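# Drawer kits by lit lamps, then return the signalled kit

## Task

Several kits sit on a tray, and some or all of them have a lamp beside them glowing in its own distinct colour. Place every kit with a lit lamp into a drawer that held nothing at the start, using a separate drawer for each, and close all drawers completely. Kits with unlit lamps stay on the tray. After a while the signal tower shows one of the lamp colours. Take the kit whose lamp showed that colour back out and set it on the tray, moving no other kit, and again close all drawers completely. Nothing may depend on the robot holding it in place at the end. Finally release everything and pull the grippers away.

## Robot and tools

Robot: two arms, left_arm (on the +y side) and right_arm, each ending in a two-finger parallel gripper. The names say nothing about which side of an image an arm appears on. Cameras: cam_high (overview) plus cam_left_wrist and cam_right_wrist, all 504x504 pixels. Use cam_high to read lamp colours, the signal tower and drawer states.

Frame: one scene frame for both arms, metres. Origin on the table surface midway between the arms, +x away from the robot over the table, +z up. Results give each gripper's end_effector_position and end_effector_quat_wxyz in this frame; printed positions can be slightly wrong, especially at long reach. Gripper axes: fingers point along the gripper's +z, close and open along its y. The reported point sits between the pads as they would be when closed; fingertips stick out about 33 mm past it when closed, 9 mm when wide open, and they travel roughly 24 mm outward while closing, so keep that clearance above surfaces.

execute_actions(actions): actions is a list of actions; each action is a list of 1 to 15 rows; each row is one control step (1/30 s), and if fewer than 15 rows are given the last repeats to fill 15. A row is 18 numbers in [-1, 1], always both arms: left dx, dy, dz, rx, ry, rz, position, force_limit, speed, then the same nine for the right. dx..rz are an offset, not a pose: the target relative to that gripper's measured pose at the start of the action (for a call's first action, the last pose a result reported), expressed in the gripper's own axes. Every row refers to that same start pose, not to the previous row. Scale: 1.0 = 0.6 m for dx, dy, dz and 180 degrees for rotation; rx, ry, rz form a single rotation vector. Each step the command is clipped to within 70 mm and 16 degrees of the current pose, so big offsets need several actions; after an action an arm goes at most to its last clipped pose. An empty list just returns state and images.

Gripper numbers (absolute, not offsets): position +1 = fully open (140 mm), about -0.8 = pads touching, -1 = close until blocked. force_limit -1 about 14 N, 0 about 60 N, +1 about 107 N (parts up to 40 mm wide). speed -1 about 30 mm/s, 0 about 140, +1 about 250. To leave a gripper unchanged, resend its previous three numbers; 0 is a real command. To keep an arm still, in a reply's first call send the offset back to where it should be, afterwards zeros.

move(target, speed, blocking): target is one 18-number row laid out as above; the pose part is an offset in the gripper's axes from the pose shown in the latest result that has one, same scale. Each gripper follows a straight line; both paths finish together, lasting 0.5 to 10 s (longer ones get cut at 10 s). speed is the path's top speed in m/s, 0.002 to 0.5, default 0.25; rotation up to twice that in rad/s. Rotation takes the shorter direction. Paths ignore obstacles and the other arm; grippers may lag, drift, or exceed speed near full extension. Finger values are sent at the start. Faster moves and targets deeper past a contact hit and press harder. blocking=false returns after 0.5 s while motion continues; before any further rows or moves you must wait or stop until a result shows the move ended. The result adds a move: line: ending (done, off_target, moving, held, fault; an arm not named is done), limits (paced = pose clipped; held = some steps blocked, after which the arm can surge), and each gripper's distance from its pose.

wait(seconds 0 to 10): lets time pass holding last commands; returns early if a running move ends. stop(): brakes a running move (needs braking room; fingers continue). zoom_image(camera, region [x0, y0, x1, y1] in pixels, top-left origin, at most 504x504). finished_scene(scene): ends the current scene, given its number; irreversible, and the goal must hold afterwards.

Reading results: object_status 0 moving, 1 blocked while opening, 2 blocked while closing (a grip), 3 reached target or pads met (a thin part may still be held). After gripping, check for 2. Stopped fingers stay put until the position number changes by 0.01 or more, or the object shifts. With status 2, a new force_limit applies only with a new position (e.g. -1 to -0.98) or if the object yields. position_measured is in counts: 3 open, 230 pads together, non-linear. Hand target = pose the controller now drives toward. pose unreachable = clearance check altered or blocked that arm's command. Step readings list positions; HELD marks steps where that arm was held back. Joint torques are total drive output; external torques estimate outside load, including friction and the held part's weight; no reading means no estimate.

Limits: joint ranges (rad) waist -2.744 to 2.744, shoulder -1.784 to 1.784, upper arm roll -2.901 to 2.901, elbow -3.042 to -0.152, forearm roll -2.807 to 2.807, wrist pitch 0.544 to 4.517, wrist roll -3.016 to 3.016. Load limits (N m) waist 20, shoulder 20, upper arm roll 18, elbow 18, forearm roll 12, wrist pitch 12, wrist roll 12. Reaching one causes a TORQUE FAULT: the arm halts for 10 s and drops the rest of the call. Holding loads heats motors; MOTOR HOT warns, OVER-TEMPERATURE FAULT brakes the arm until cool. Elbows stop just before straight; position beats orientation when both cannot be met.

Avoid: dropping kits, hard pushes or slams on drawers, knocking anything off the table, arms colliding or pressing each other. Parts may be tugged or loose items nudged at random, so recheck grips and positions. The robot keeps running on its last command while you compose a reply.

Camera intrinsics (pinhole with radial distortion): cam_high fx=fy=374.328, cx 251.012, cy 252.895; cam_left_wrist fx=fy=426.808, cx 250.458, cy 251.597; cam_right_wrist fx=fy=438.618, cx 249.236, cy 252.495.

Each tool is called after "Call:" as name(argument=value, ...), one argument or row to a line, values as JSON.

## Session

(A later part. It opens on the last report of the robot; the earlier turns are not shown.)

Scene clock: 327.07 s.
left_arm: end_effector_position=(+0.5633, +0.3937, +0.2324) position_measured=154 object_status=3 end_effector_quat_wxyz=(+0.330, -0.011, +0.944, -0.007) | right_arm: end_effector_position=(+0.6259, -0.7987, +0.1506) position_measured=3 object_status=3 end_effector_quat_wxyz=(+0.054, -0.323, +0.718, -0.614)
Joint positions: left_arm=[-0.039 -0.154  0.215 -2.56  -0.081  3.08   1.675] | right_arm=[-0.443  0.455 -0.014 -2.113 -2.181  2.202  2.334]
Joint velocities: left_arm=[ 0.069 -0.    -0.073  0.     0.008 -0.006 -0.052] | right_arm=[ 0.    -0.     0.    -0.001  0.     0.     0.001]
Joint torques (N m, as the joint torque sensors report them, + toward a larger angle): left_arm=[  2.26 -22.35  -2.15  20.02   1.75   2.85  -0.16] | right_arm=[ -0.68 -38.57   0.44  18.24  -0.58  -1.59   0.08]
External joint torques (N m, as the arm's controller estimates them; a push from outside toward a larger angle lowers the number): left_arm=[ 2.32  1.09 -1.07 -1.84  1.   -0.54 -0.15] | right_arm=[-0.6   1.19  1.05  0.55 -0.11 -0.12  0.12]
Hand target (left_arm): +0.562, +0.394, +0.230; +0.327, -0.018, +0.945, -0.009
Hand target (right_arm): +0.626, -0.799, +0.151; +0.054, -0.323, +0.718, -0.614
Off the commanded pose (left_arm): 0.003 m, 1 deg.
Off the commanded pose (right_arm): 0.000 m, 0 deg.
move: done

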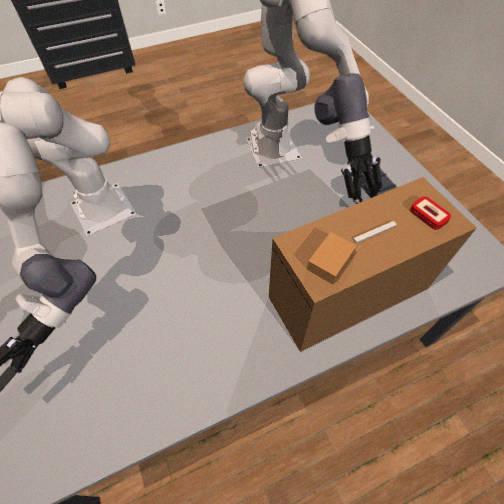

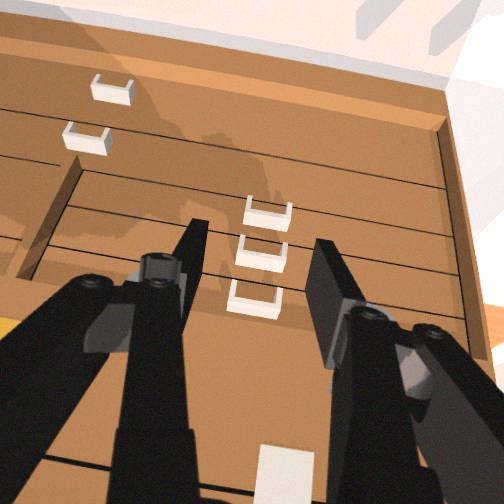

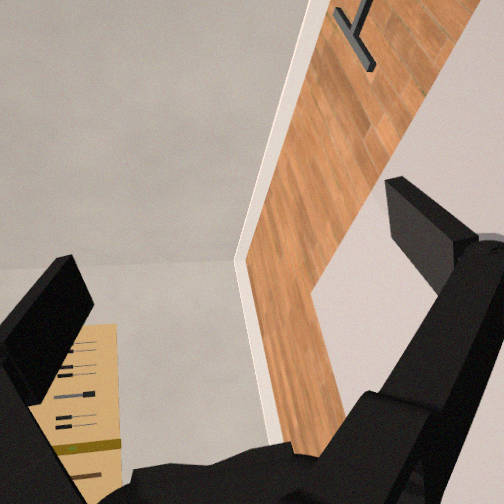

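Call:
move(
  target=[-0.05,0.004,0.036,0.004,0,0.004,-0.2,0.3,0,0,0,0,0,0,0,1,0,0],
  speed=0.03,
)

Call:
move(
  target=[0,0,0,0,0,0,-1,0.5,-0.5,0,0,0,0,0,0,1,0,0],
)

Call:
move(
  target=[0.039,0,-0.031,0,0,0,-1,0.5,-0.5,0,0,0,0,0,0,1,0,0],
  speed=0.04,
)

Scene clock: 331.40 s.
left_arm: end_effector_position=(+0.5954, +0.3956, +0.2280) position_measured=154 object_status=3 end_effector_quat_wxyz=(+0.323, -0.011, +0.946, -0.013) | right_arm: end_effector_position=(+0.6259, -0.7987, +0.1506) position_measured=3 object_status=3 end_effector_quat_wxyz=(+0.054, -0.323, +0.718, -0.614)
Joint positions: left_arm=[-0.168 -0.054  0.33  -2.442 -0.213  3.046  1.785] | right_arm=[-0.443  0.455 -0.014 -2.113 -2.181  2.202  2.334]
Joint velocities: left_arm=[-0.035  0.001  0.031  0.009 -0.062 -0.01   0.091] | right_arm=[ 0.    -0.001  0.001 -0.     0.001  0.    -0.002]
Joint torques (N m, as the joint torque sensors report them, + toward a larger angle): left_arm=[ -1.79 -25.73  -0.07  25.35  -0.32   4.28   0.1 ] | right_arm=[ -0.43 -38.62   0.54  18.31  -0.6   -1.6    0.07]
External joint torques (N m, as the arm's controller estimates them; a push from outside toward a larger angle lowers the number): left_arm=[-1.69  0.18  0.63  3.37 -1.26  0.93  0.12] | right_arm=[-0.52  1.39  0.99  0.44 -0.12 -0.12  0.11]
Hand target (left_arm): +0.600, +0.396, +0.234; +0.330, -0.004, +0.944, -0.010
Hand target (right_arm): +0.626, -0.799, +0.151; +0.054, -0.323, +0.718, -0.614
Off the commanded pose (left_arm): 0.008 m, 1 deg.
Off the commanded pose (right_arm): 0.000 m, 0 deg.
move: off_target (left_arm)

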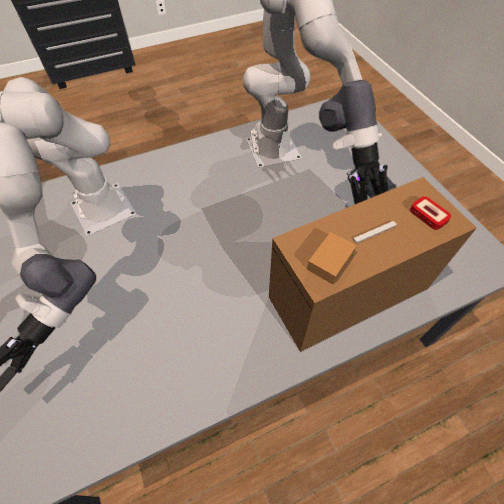

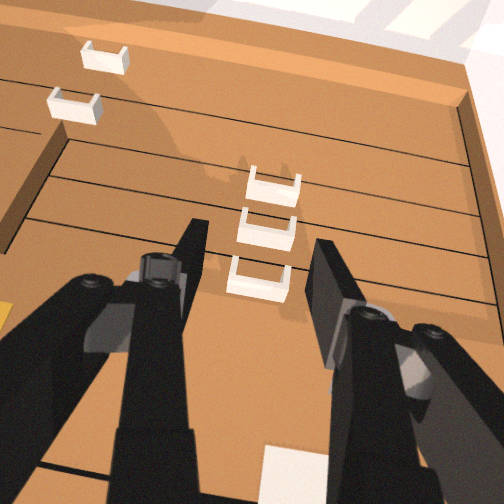

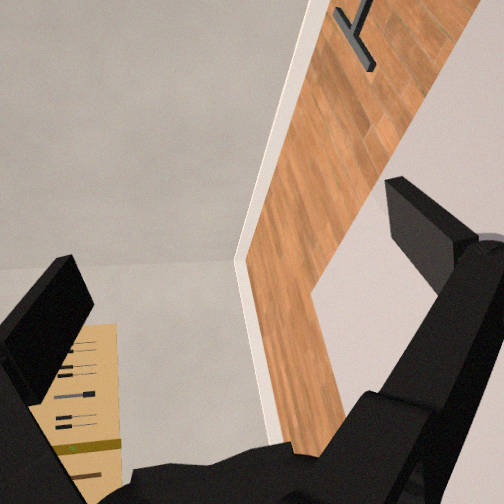

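Scene clock: 331.90 s.
left_arm: end_effector_position=(+0.5953, +0.3974, +0.2281) position_measured=195 object_status=0 end_effector_quat_wxyz=(+0.323, -0.012, +0.946, -0.013) | right_arm: end_effector_position=(+0.6259, -0.7987, +0.1506) position_measured=3 object_status=3 end_effector_quat_wxyz=(+0.054, -0.323, +0.718, -0.614)
Joint positions: left_arm=[-0.167 -0.055  0.332 -2.442 -0.213  3.045  1.786] | right_arm=[-0.443  0.455 -0.014 -2.113 -2.181  2.202  2.334]
Joint velocities: left_arm=[-0.001 -0.001 -0.     0.001  0.001 -0.    -0.001] | right_arm=[-0.001 -0.001  0.    -0.002  0.001  0.    -0.   ]
Joint torques (N m, as the joint torque sensors report them, + toward a larger angle): left_arm=[ -1.32 -24.05  -3.16  21.6    0.94   3.36   0.04] | right_arm=[ -0.54 -38.31   0.71  18.29  -0.59  -1.58   0.07]
External joint torques (N m, as the arm's controller estimates them; a push from outside toward a larger angle lowers the number): left_arm=[-1.21  1.78 -2.45 -0.39  0.02  0.    0.05] | right_arm=[-0.56  1.55  1.22  0.54 -0.11 -0.11  0.11]
Hand target (left_arm): +0.595, +0.396, +0.228; +0.323, -0.011, +0.946, -0.013
Hand target (right_arm): +0.626, -0.799, +0.151; +0.054, -0.323, +0.718, -0.614
Off the commanded pose (left_arm): 0.002 m, 0 deg.
Off the commanded pose (right_arm): 0.000 m, 0 deg.
move: done

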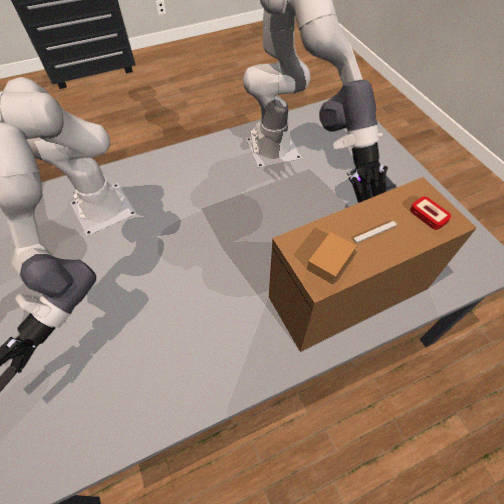

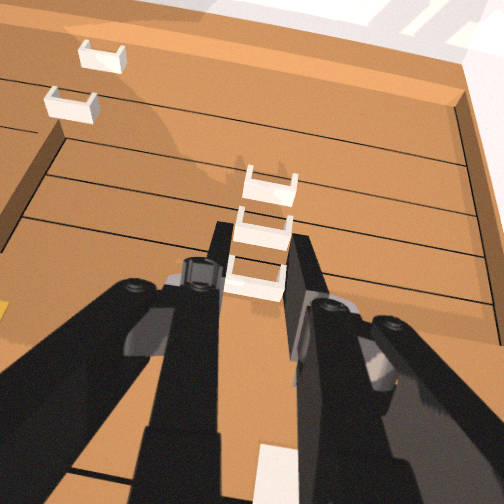

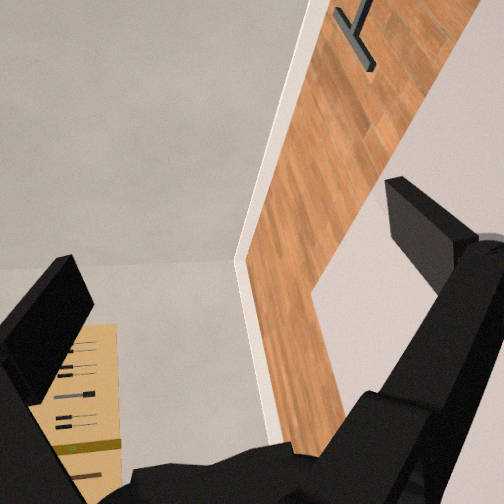

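Scene clock: 332.93 s.
left_arm: end_effector_position=(+0.5662, +0.3972, +0.2284) position_measured=195 object_status=2 end_effector_quat_wxyz=(+0.322, -0.010, +0.947, -0.012) | right_arm: end_effector_position=(+0.6259, -0.7987, +0.1506) position_measured=3 object_status=3 end_effector_quat_wxyz=(+0.054, -0.323, +0.718, -0.614)
Joint positions: left_arm=[-0.102 -0.139  0.279 -2.538 -0.135  3.059  1.735] | right_arm=[-0.443  0.455 -0.014 -2.113 -2.181  2.202  2.334]
Joint velocities: left_arm=[ 0.03  -0.002 -0.032 -0.002  0.01   0.002 -0.026] | right_arm=[-0.002 -0.001  0.001  0.002 -0.    -0.     0.002]
Joint torques (N m, as the joint torque sensors report them, + toward a larger angle): left_arm=[  1.89 -24.36  -3.51  20.06   1.74   3.53   0.04] | right_arm=[ -0.48 -38.42   0.5   18.14  -0.59  -1.57   0.03]
External joint torques (N m, as the arm's controller estimates them; a push from outside toward a larger angle lowers the number): left_arm=[ 1.93 -0.85 -2.27 -1.85  0.91  0.15  0.07] | right_arm=[-0.37  1.61  1.14  0.21 -0.11 -0.07  0.07]
Hand target (left_arm): +0.565, +0.397, +0.229; +0.323, -0.013, +0.946, -0.012
Hand target (right_arm): +0.626, -0.799, +0.151; +0.054, -0.323, +0.718, -0.614
Off the commanded pose (left_arm): 0.001 m, 0 deg.
Off the commanded pose (right_arm): 0.000 m, 0 deg.
move: done

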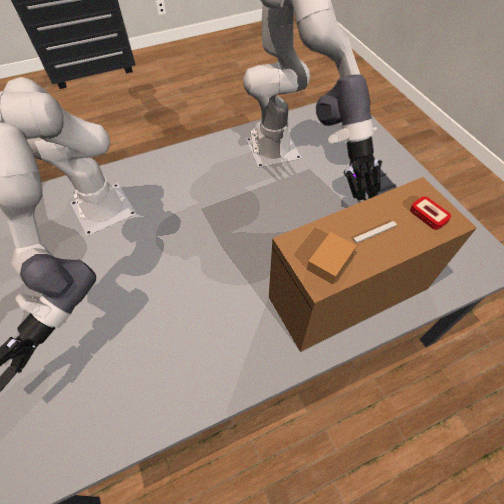

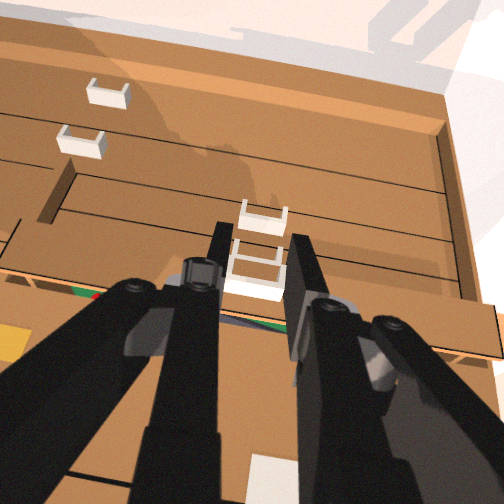

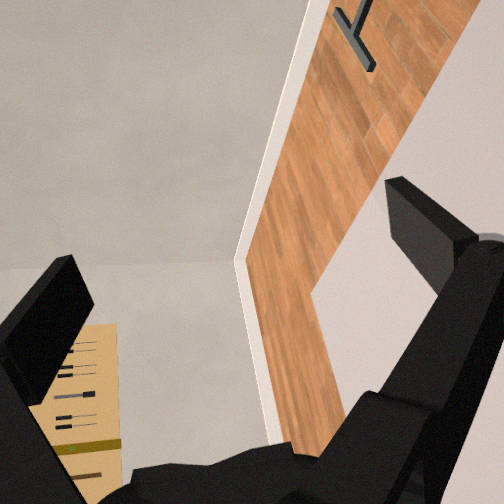

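Call:
move(
  target=[-0.046,0,0.037,0,0,0,-1,0.5,-0.5,0,0,0,0,0,0,1,0,0],
  speed=0.035,
)

Call:
move(
  target=[0,0,0,0,0,0,-0.1,0.3,0,0,0,0,0,0,0,1,0,0],
)

Call:
move(
  target=[-0.016,0,0.0,0,0,0,-0.1,0.3,0,0,0,0,0,0,0,1,0,0],
  speed=0.015,
)

Call:
move(
  target=[0.05,0,-0.04,0,0,0,-0.2,0.3,0,0,0,0,0,0,0,1,0,0],
  speed=0.08,
)

Call:
move(
  target=[0.07,-0.39,0.05,0.006,0,0.006,-0.2,0.3,0,0,0,0,0,0,0,1,0,0],
  speed=0.15,
)

Scene clock: 336.83 s.
left_arm: end_effector_position=(+0.5962, +0.3975, +0.2280) position_measured=195 object_status=2 end_effector_quat_wxyz=(+0.319, -0.013, +0.947, -0.015) | right_arm: end_effector_position=(+0.6259, -0.7987, +0.1506) position_measured=3 object_status=3 end_effector_quat_wxyz=(+0.054, -0.323, +0.718, -0.614)
Joint positions: left_arm=[-0.159 -0.051  0.324 -2.432 -0.231  3.03   1.801] | right_arm=[-0.443  0.455 -0.014 -2.113 -2.181  2.202  2.334]
Joint velocities: left_arm=[-0.008 -0.     0.006  0.009 -0.042 -0.018  0.061] | right_arm=[ 0.     0.    -0.001 -0.     0.     0.001 -0.001]
Joint torques (N m, as the joint torque sensors report them, + toward a larger angle): left_arm=[ -2.88 -15.28  -1.37  28.61  -0.45   4.99  -0.25] | right_arm=[ -0.46 -38.41   0.65  18.55  -0.6   -1.58   0.07]
External joint torques (N m, as the arm's controller estimates them; a push from outside toward a larger angle lowers the number): left_arm=[-2.82 10.81 -0.76  6.68 -1.4   1.67 -0.24] | right_arm=[-0.39  1.57  1.26  0.7  -0.13 -0.09  0.11]
Hand target (left_arm): +0.601, +0.397, +0.228; +0.322, -0.010, +0.947, -0.012
Hand target (right_arm): +0.626, -0.799, +0.151; +0.054, -0.323, +0.718, -0.614
Off the commanded pose (left_arm): 0.005 m, 1 deg.
Off the commanded pose (right_arm): 0.000 m, 0 deg.
move: off_target (left_arm)

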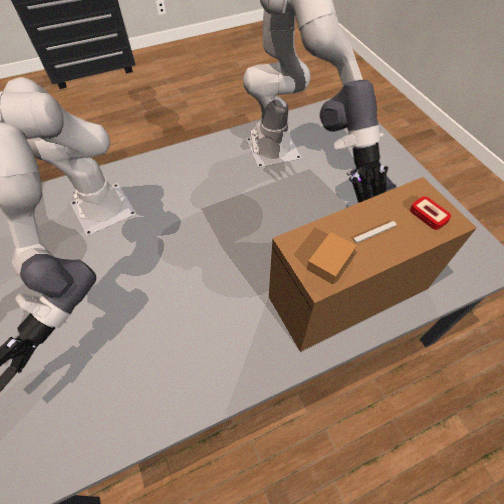

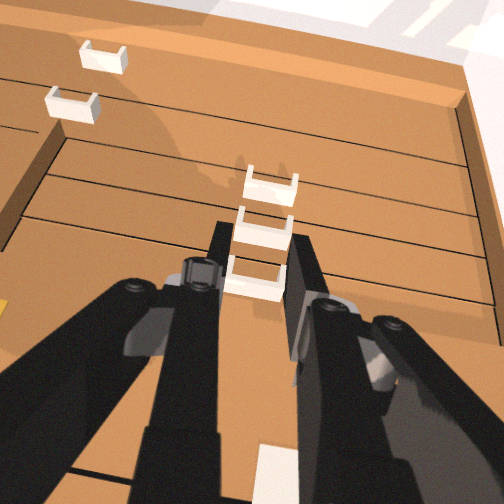

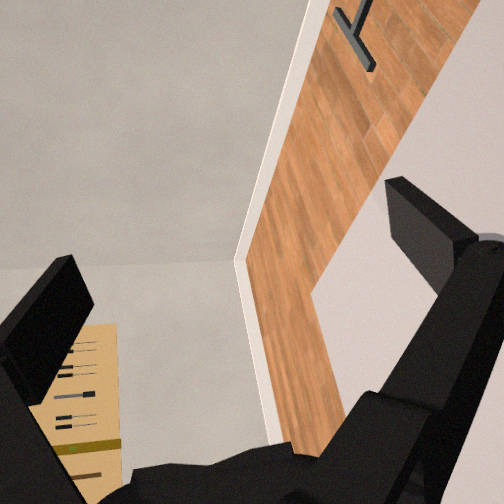

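Scene clock: 337.33 s.
left_arm: end_effector_position=(+0.5955, +0.3978, +0.2274) position_measured=141 object_status=3 end_effector_quat_wxyz=(+0.318, -0.013, +0.948, -0.015) | right_arm: end_effector_position=(+0.6259, -0.7987, +0.1506) position_measured=3 object_status=3 end_effector_quat_wxyz=(+0.054, -0.323, +0.718, -0.614)
Joint positions: left_arm=[-0.159 -0.052  0.325 -2.434 -0.231  3.029  1.802] | right_arm=[-0.443  0.455 -0.014 -2.113 -2.181  2.202  2.334]
Joint velocities: left_arm=[-0.001 -0.001  0.    -0.001  0.    -0.001 -0.   ] | right_arm=[-0.001  0.001 -0.001 -0.    -0.001  0.    -0.001]
Joint torques (N m, as the joint torque sensors report them, + toward a larger angle): left_arm=[  0.52 -24.89  -0.75  22.48   0.89   3.44   0.04] | right_arm=[ -0.24 -38.67   0.69  18.41  -0.58  -1.56   0.07]
External joint torques (N m, as the arm's controller estimates them; a push from outside toward a larger angle lowers the number): left_arm=[ 0.51  1.14 -0.21  0.52 -0.04  0.11  0.06] | right_arm=[-0.13  1.3   1.33  0.54 -0.1  -0.07  0.11]
Hand target (left_arm): +0.596, +0.398, +0.228; +0.319, -0.013, +0.947, -0.015
Hand target (right_arm): +0.626, -0.799, +0.151; +0.054, -0.323, +0.718, -0.614
Off the commanded pose (left_arm): 0.001 m, 0 deg.
Off the commanded pose (right_arm): 0.000 m, 0 deg.
move: done

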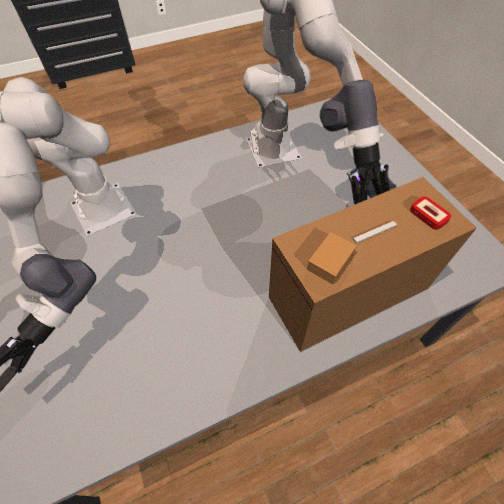

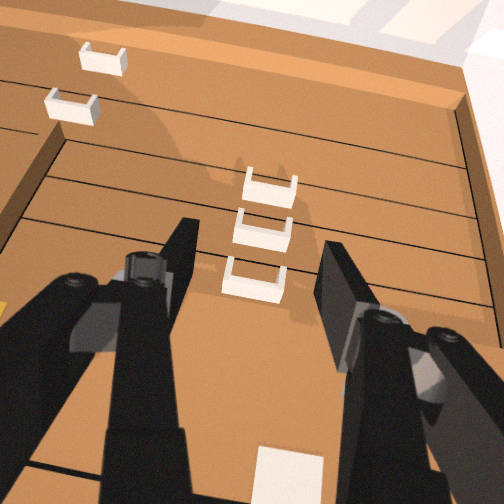

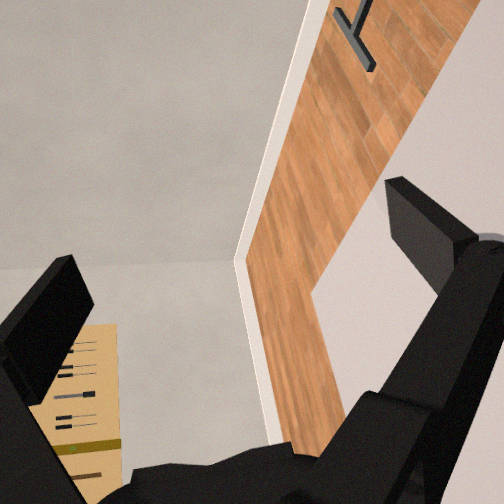

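Scene clock: 338.20 s.
left_arm: end_effector_position=(+0.5974, +0.3968, +0.2255) position_measured=141 object_status=3 end_effector_quat_wxyz=(+0.310, -0.011, +0.950, -0.016) | right_arm: end_effector_position=(+0.6259, -0.7987, +0.1506) position_measured=3 object_status=3 end_effector_quat_wxyz=(+0.054, -0.323, +0.718, -0.614)
Joint positions: left_arm=[-0.158 -0.041  0.325 -2.414 -0.23   3.002  1.802] | right_arm=[-0.443  0.455 -0.014 -2.113 -2.181  2.202  2.334]
Joint velocities: left_arm=[ 0.002  0.    -0.     0.005  0.    -0.011  0.001] | right_arm=[-0.001  0.     0.    -0.    -0.001  0.001  0.   ]
Joint torques (N m, as the joint torque sensors report them, + toward a larger angle): left_arm=[  0.93 -25.67  -2.1   26.45   1.86   4.62  -0.07] | right_arm=[ -0.53 -38.63   0.72  18.33  -0.6   -1.58   0.1 ]
External joint torques (N m, as the arm's controller estimates them; a push from outside toward a larger angle lowers the number): left_arm=[ 0.94  0.87 -1.65  4.36  0.94  1.3  -0.05] | right_arm=[-0.46  1.33  1.31  0.49 -0.12 -0.09  0.14]
Hand target (left_arm): +0.603, +0.398, +0.233; +0.318, -0.013, +0.948, -0.015
Hand target (right_arm): +0.626, -0.799, +0.151; +0.054, -0.323, +0.718, -0.614
Off the commanded pose (left_arm): 0.010 m, 1 deg.
Off the commanded pose (right_arm): 0.000 m, 0 deg.
move: off_target (left_arm)

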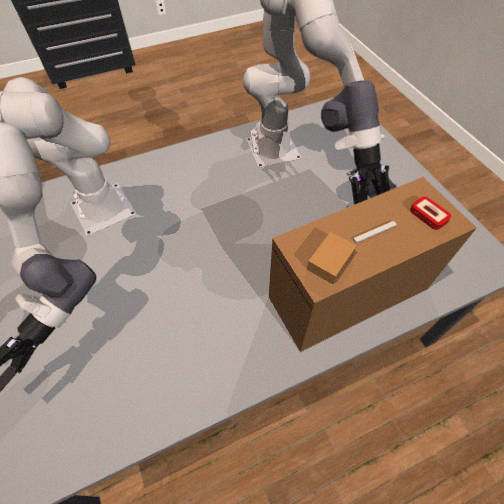

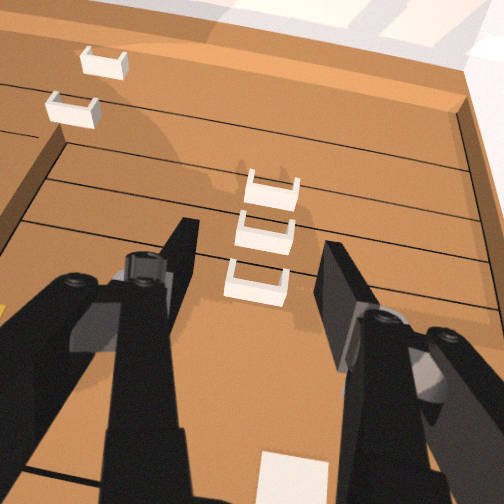

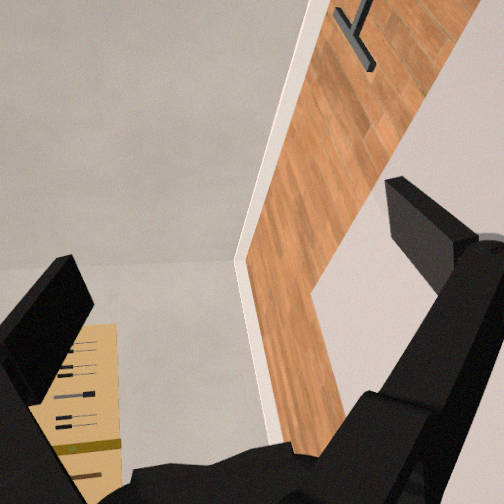

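Scene clock: 339.03 s.
left_arm: end_effector_position=(+0.5593, +0.3966, +0.2268) position_measured=154 object_status=3 end_effector_quat_wxyz=(+0.310, -0.006, +0.951, -0.015) | right_arm: end_effector_position=(+0.6259, -0.7987, +0.1506) position_measured=3 object_status=3 end_effector_quat_wxyz=(+0.054, -0.323, +0.718, -0.614)
Joint positions: left_arm=[-0.092 -0.154  0.273 -2.538 -0.138  3.016  1.747] | right_arm=[-0.443  0.455 -0.014 -2.113 -2.181  2.202  2.334]
Joint velocities: left_arm=[ 0.043  0.001 -0.046 -0.005  0.013  0.003 -0.042] | right_arm=[ 0.001  0.     0.     0.001 -0.    -0.     0.   ]
Joint torques (N m, as the joint torque sensors report them, + toward a larger angle): left_arm=[  2.23 -23.27  -2.78  20.76   1.83   3.74  -0.18] | right_arm=[ -0.48 -38.51   0.48  18.45  -0.6   -1.58   0.02]
External joint torques (N m, as the arm's controller estimates them; a push from outside toward a larger angle lowers the number): left_arm=[ 2.2  -0.23 -1.51 -1.18  1.    0.4  -0.17] | right_arm=[-0.58  1.31  0.93  0.65 -0.12 -0.11  0.06]
Hand target (left_arm): +0.559, +0.397, +0.227; +0.311, -0.011, +0.950, -0.016
Hand target (right_arm): +0.626, -0.799, +0.151; +0.054, -0.323, +0.718, -0.614
Off the commanded pose (left_arm): 0.001 m, 1 deg.
Off the commanded pose (right_arm): 0.000 m, 0 deg.
move: done

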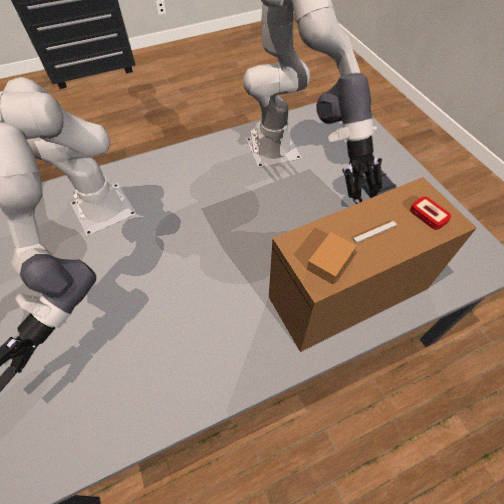

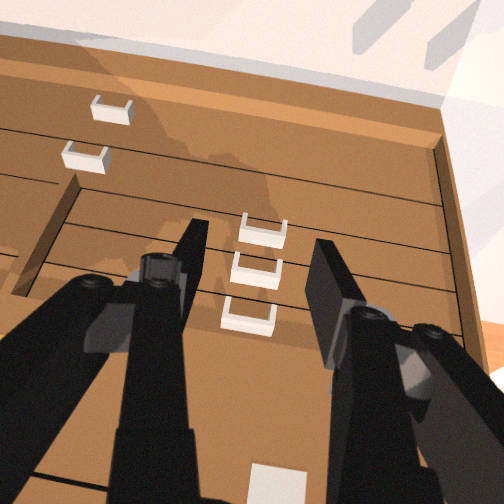

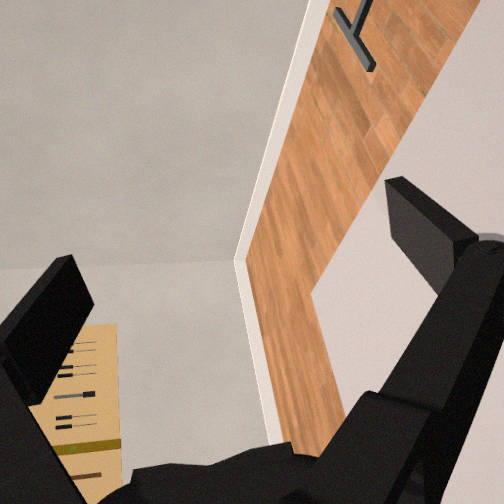

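Scene clock: 342.80 s.
left_arm: end_effector_position=(+0.5445, +0.1602, +0.1877) position_measured=154 object_status=3 end_effector_quat_wxyz=(+0.312, +0.016, +0.950, -0.019) | right_arm: end_effector_position=(+0.6259, -0.7987, +0.1506) position_measured=3 object_status=3 end_effector_quat_wxyz=(+0.054, -0.323, +0.718, -0.614)
Joint positions: left_arm=[ 0.327 -0.005 -0.482 -2.418  0.877  2.981  0.483] | right_arm=[-0.443  0.455 -0.014 -2.113 -2.181  2.202  2.334]
Joint velocities: left_arm=[-0.001  0.001 -0.001  0.002  0.058 -0.001 -0.097] | right_arm=[-0.    -0.001 -0.001 -0.    -0.     0.    -0.001]
Joint torques (N m, as the joint torque sensors report them, + toward a larger angle): left_arm=[  2.49 -23.13  -0.83  21.97   0.3    2.34  -0.22] | right_arm=[ -0.5  -38.54   0.46  18.39  -0.58  -1.58   0.08]
External joint torques (N m, as the arm's controller estimates them; a push from outside toward a larger angle lowers the number): left_arm=[ 2.43  2.4  -0.97  0.19  1.06 -0.37 -0.21] | right_arm=[-0.34  1.49  1.14  0.49 -0.11 -0.08  0.12]
Hand target (left_arm): +0.546, +0.162, +0.187; +0.312, +0.004, +0.950, -0.021
Hand target (right_arm): +0.626, -0.799, +0.151; +0.054, -0.323, +0.718, -0.614
Off the commanded pose (left_arm): 0.003 m, 1 deg.
Off the commanded pose (right_arm): 0.000 m, 0 deg.
move: done

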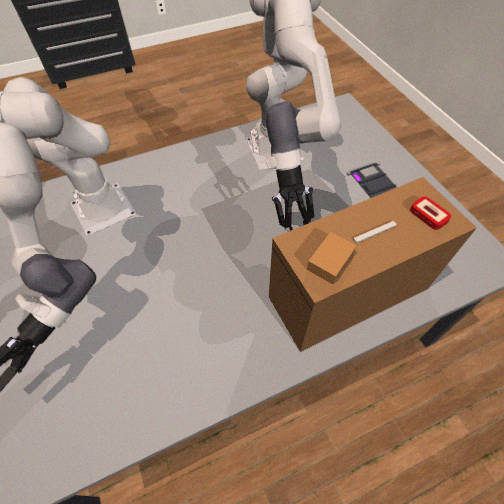

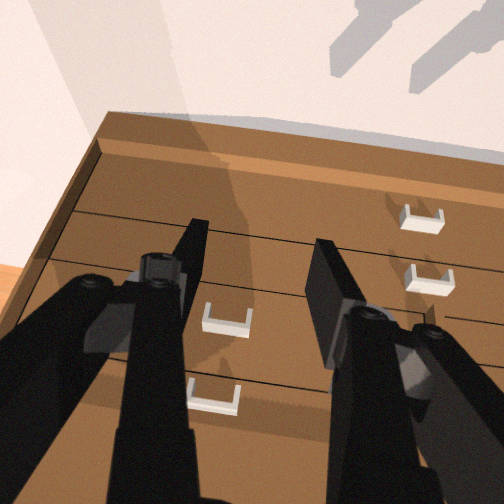

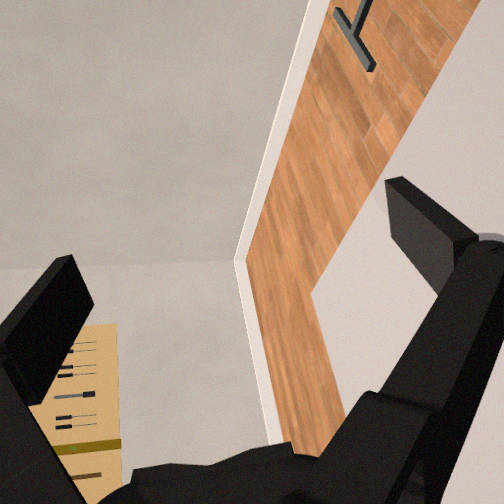

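Call:
move(
  target=[-0.057,-0.024,-0.02,-0.015,-0.015,-0.006,-0.2,0.3,0,0,0,0,0,0,0,1,0,0],
  speed=0.08,
)

Scene clock: 348.70 s.
left_arm: end_effector_position=(+0.5647, +0.1472, +0.2190) position_measured=154 object_status=3 end_effector_quat_wxyz=(+0.335, +0.002, +0.942, +0.000) | right_arm: end_effector_position=(+0.6259, -0.7987, +0.1506) position_measured=3 object_status=3 end_effector_quat_wxyz=(+0.054, -0.323, +0.718, -0.614)
Joint positions: left_arm=[ 0.31  -0.004 -0.514 -2.333  0.935  2.881  0.388] | right_arm=[-0.443  0.455 -0.014 -2.113 -2.181  2.202  2.334]
Joint velocities: left_arm=[ 0.    -0.     0.001 -0.     0.008 -0.009 -0.028] | right_arm=[-0.001 -0.     0.002  0.001  0.001 -0.001  0.001]
Joint torques (N m, as the joint torque sensors report them, + toward a larger angle): left_arm=[ -0.47 -24.81  -0.98  23.32   0.29   2.07  -0.17] | right_arm=[ -0.24 -38.65   0.49  18.21  -0.58  -1.57   0.08]
External joint torques (N m, as the arm's controller estimates them; a push from outside toward a larger angle lowers the number): left_arm=[-0.53  1.19 -1.11  0.62  1.   -0.42 -0.15] | right_arm=[-0.32  1.32  0.94  0.34 -0.1  -0.1   0.12]
Hand target (left_arm): +0.565, +0.146, +0.219; +0.335, -0.001, +0.942, +0.000
Hand target (right_arm): +0.626, -0.799, +0.151; +0.054, -0.323, +0.718, -0.614
Off the commanded pose (left_arm): 0.002 m, 0 deg.
Off the commanded pose (right_arm): 0.000 m, 0 deg.
move: done

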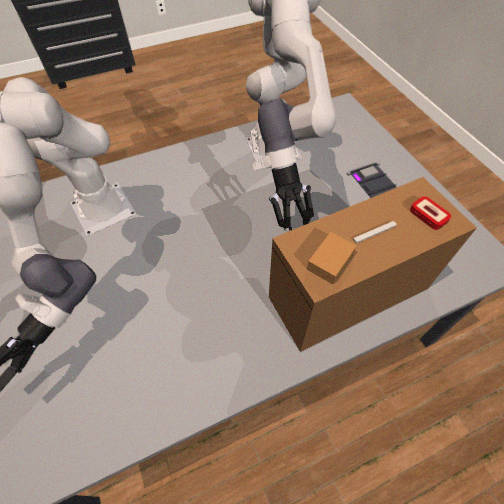

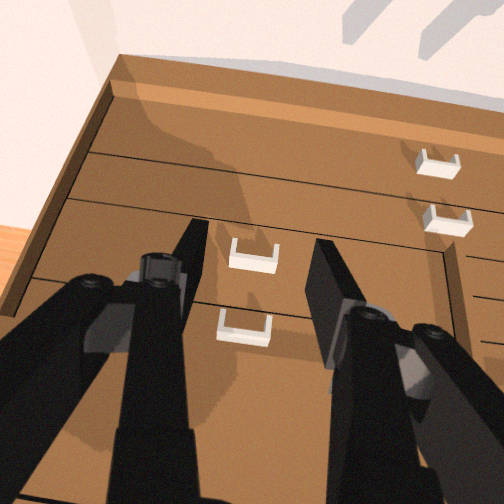

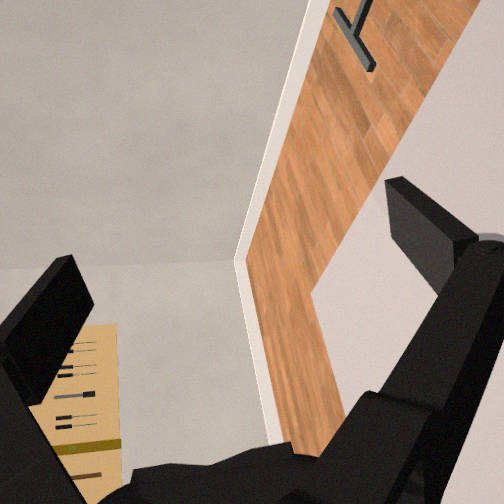

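Call:
move(
  target=[-0.042,0.002,0.043,0,0,0,-0.2,0.3,0,0,0,0,0,0,0,1,0,0],
  speed=0.03,
)

Call:
move(
  target=[0,0,0,0,0,0,-1,0.5,-0.5,0,0,0,0,0,0,1,0,0],
)

Call:
move(
  target=[0.045,0,-0.036,0,0,0,-1,0.5,-0.5,0,0,0,0,0,0,1,0,0],
  speed=0.04,
)

Scene clock: 351.83 s.
left_arm: end_effector_position=(+0.5994, +0.1464, +0.2150) position_measured=154 object_status=3 end_effector_quat_wxyz=(+0.335, -0.001, +0.942, -0.004) | right_arm: end_effector_position=(+0.6259, -0.7987, +0.1506) position_measured=3 object_status=3 end_effector_quat_wxyz=(+0.054, -0.323, +0.718, -0.614)
Joint positions: left_arm=[ 0.31   0.105 -0.502 -2.222  0.982  2.856  0.381] | right_arm=[-0.443  0.455 -0.014 -2.113 -2.181  2.202  2.334]
Joint velocities: left_arm=[ 0.001  0.002 -0.     0.005  0.005 -0.006  0.002] | right_arm=[-0.001 -0.001  0.001 -0.001 -0.     0.    -0.   ]
Joint torques (N m, as the joint torque sensors report them, + toward a larger angle): left_arm=[  0.89 -27.93  -2.04  23.33   0.28   2.09   0.17] | right_arm=[ -0.29 -38.62   0.61  18.45  -0.57  -1.59   0.05]
External joint torques (N m, as the arm's controller estimates them; a push from outside toward a larger angle lowers the number): left_arm=[ 0.73  1.82 -0.51  0.57  0.94 -0.4   0.19] | right_arm=[-0.31  1.35  1.12  0.59 -0.09 -0.11  0.09]
Hand target (left_arm): +0.601, +0.149, +0.215; +0.335, +0.001, +0.942, -0.000
Hand target (right_arm): +0.626, -0.799, +0.151; +0.054, -0.323, +0.718, -0.614
Off the commanded pose (left_arm): 0.002 m, 1 deg.
Off the commanded pose (right_arm): 0.000 m, 0 deg.
move: done

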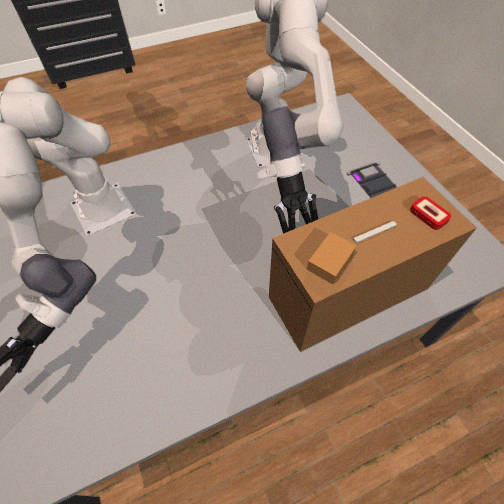

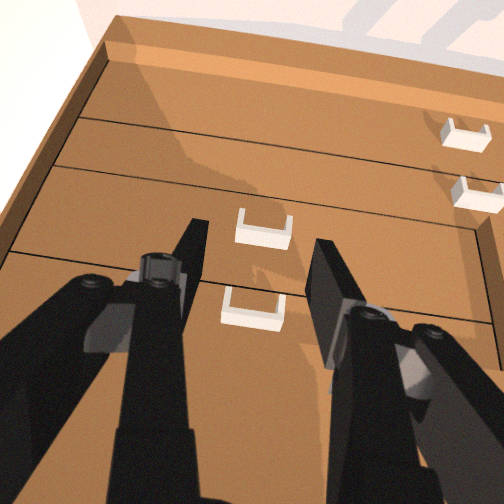

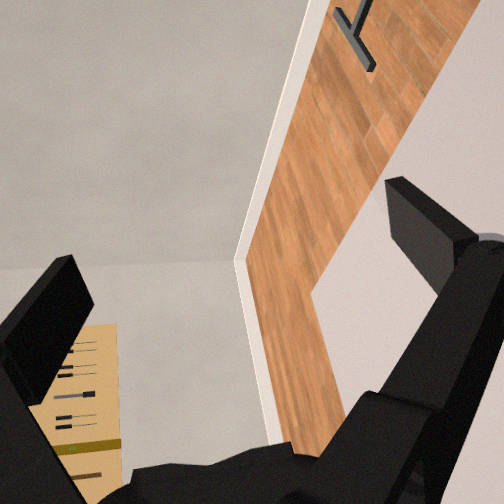

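Scene clock: 352.63 s.
left_arm: end_effector_position=(+0.5993, +0.1467, +0.2148) position_measured=234 object_status=3 end_effector_quat_wxyz=(+0.335, -0.001, +0.942, -0.003) | right_arm: end_effector_position=(+0.6259, -0.7987, +0.1506) position_measured=3 object_status=3 end_effector_quat_wxyz=(+0.054, -0.323, +0.718, -0.614)
Joint positions: left_arm=[ 0.31   0.105 -0.502 -2.223  0.982  2.856  0.381] | right_arm=[-0.443  0.455 -0.014 -2.113 -2.181  2.202  2.334]
Joint velocities: left_arm=[-0.001 -0.    -0.    -0.001 -0.001 -0.    -0.   ] | right_arm=[-0.002  0.001  0.    -0.     0.     0.     0.001]
Joint torques (N m, as the joint torque sensors report them, + toward a larger angle): left_arm=[  0.37 -29.06  -1.74  22.12  -0.71   2.57   0.06] | right_arm=[ -0.4  -38.52   0.62  18.35  -0.6   -1.57   0.09]
External joint torques (N m, as the arm's controller estimates them; a push from outside toward a larger angle lowers the number): left_arm=[ 0.42  0.68 -0.02 -0.66 -0.07  0.05  0.08] | right_arm=[-0.28  1.34  1.26  0.56 -0.13 -0.09  0.13]
Hand target (left_arm): +0.599, +0.146, +0.215; +0.335, -0.001, +0.942, -0.004
Hand target (right_arm): +0.626, -0.799, +0.151; +0.054, -0.323, +0.718, -0.614
Off the commanded pose (left_arm): 0.000 m, 0 deg.
Off the commanded pose (right_arm): 0.000 m, 0 deg.
move: done

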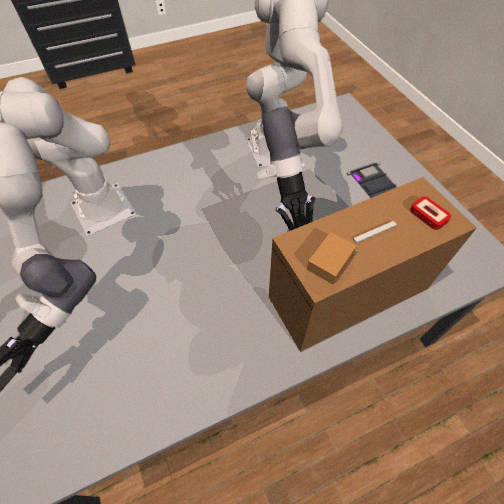

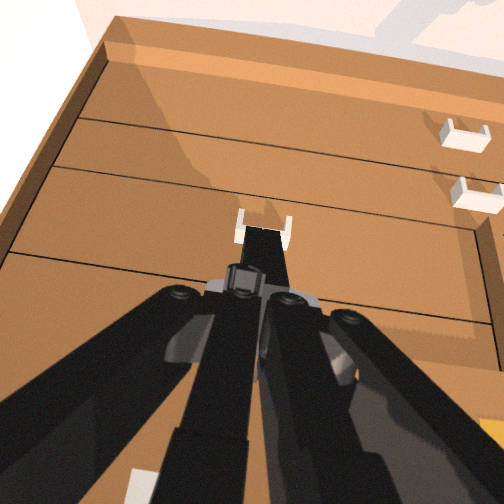

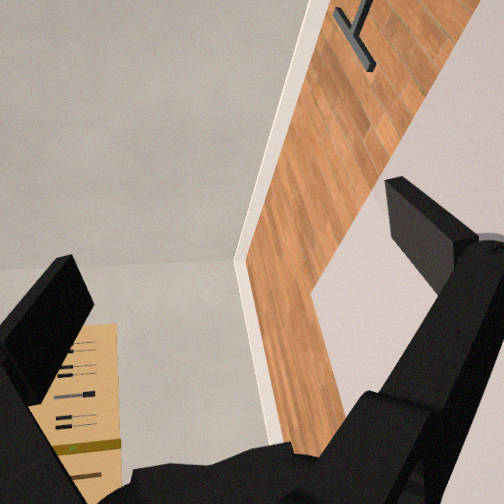

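Scene clock: 353.80 s.
left_arm: end_effector_position=(+0.5662, +0.1494, +0.2144) position_measured=234 object_status=3 end_effector_quat_wxyz=(+0.335, +0.001, +0.942, +0.001) | right_arm: end_effector_position=(+0.6259, -0.7987, +0.1506) position_measured=3 object_status=3 end_effector_quat_wxyz=(+0.054, -0.323, +0.718, -0.614)
Joint positions: left_arm=[ 0.31   0.008 -0.508 -2.329  0.964  2.884  0.367] | right_arm=[-0.443  0.455 -0.014 -2.113 -2.181  2.202  2.334]
Joint velocities: left_arm=[ 0.001 -0.002 -0.001 -0.006 -0.005  0.007 -0.007] | right_arm=[ 0.001  0.     0.     0.     0.001 -0.     0.001]
Joint torques (N m, as the joint torque sensors report them, + toward a larger angle): left_arm=[ -0.57 -26.62  -2.33  22.04  -1.81   2.92   0.  ] | right_arm=[ -0.33 -38.73   0.56  18.5   -0.57  -1.58   0.02]
External joint torques (N m, as the arm's controller estimates them; a push from outside toward a larger angle lowers the number): left_arm=[-0.76 -0.33 -2.39 -0.57 -1.06  0.48  0.01] | right_arm=[-0.39  1.25  1.04  0.64 -0.09 -0.1   0.06]
Hand target (left_arm): +0.565, +0.146, +0.214; +0.335, -0.001, +0.942, -0.003
Hand target (right_arm): +0.626, -0.799, +0.151; +0.054, -0.323, +0.718, -0.614
Off the commanded pose (left_arm): 0.003 m, 1 deg.
Off the commanded pose (right_arm): 0.000 m, 0 deg.
move: done

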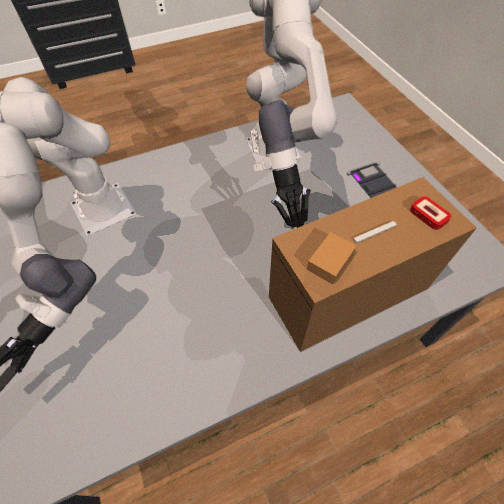

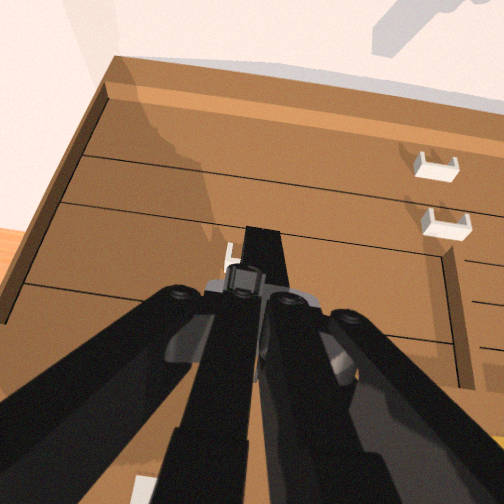

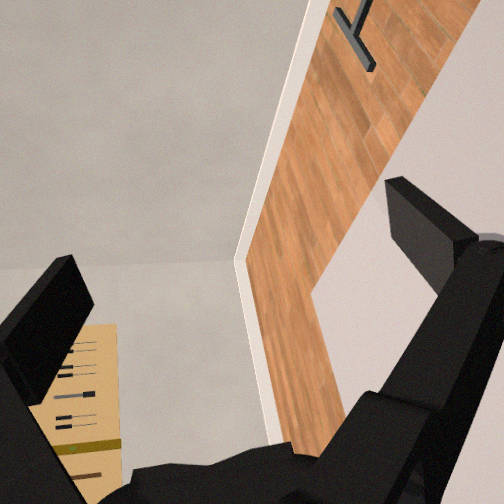

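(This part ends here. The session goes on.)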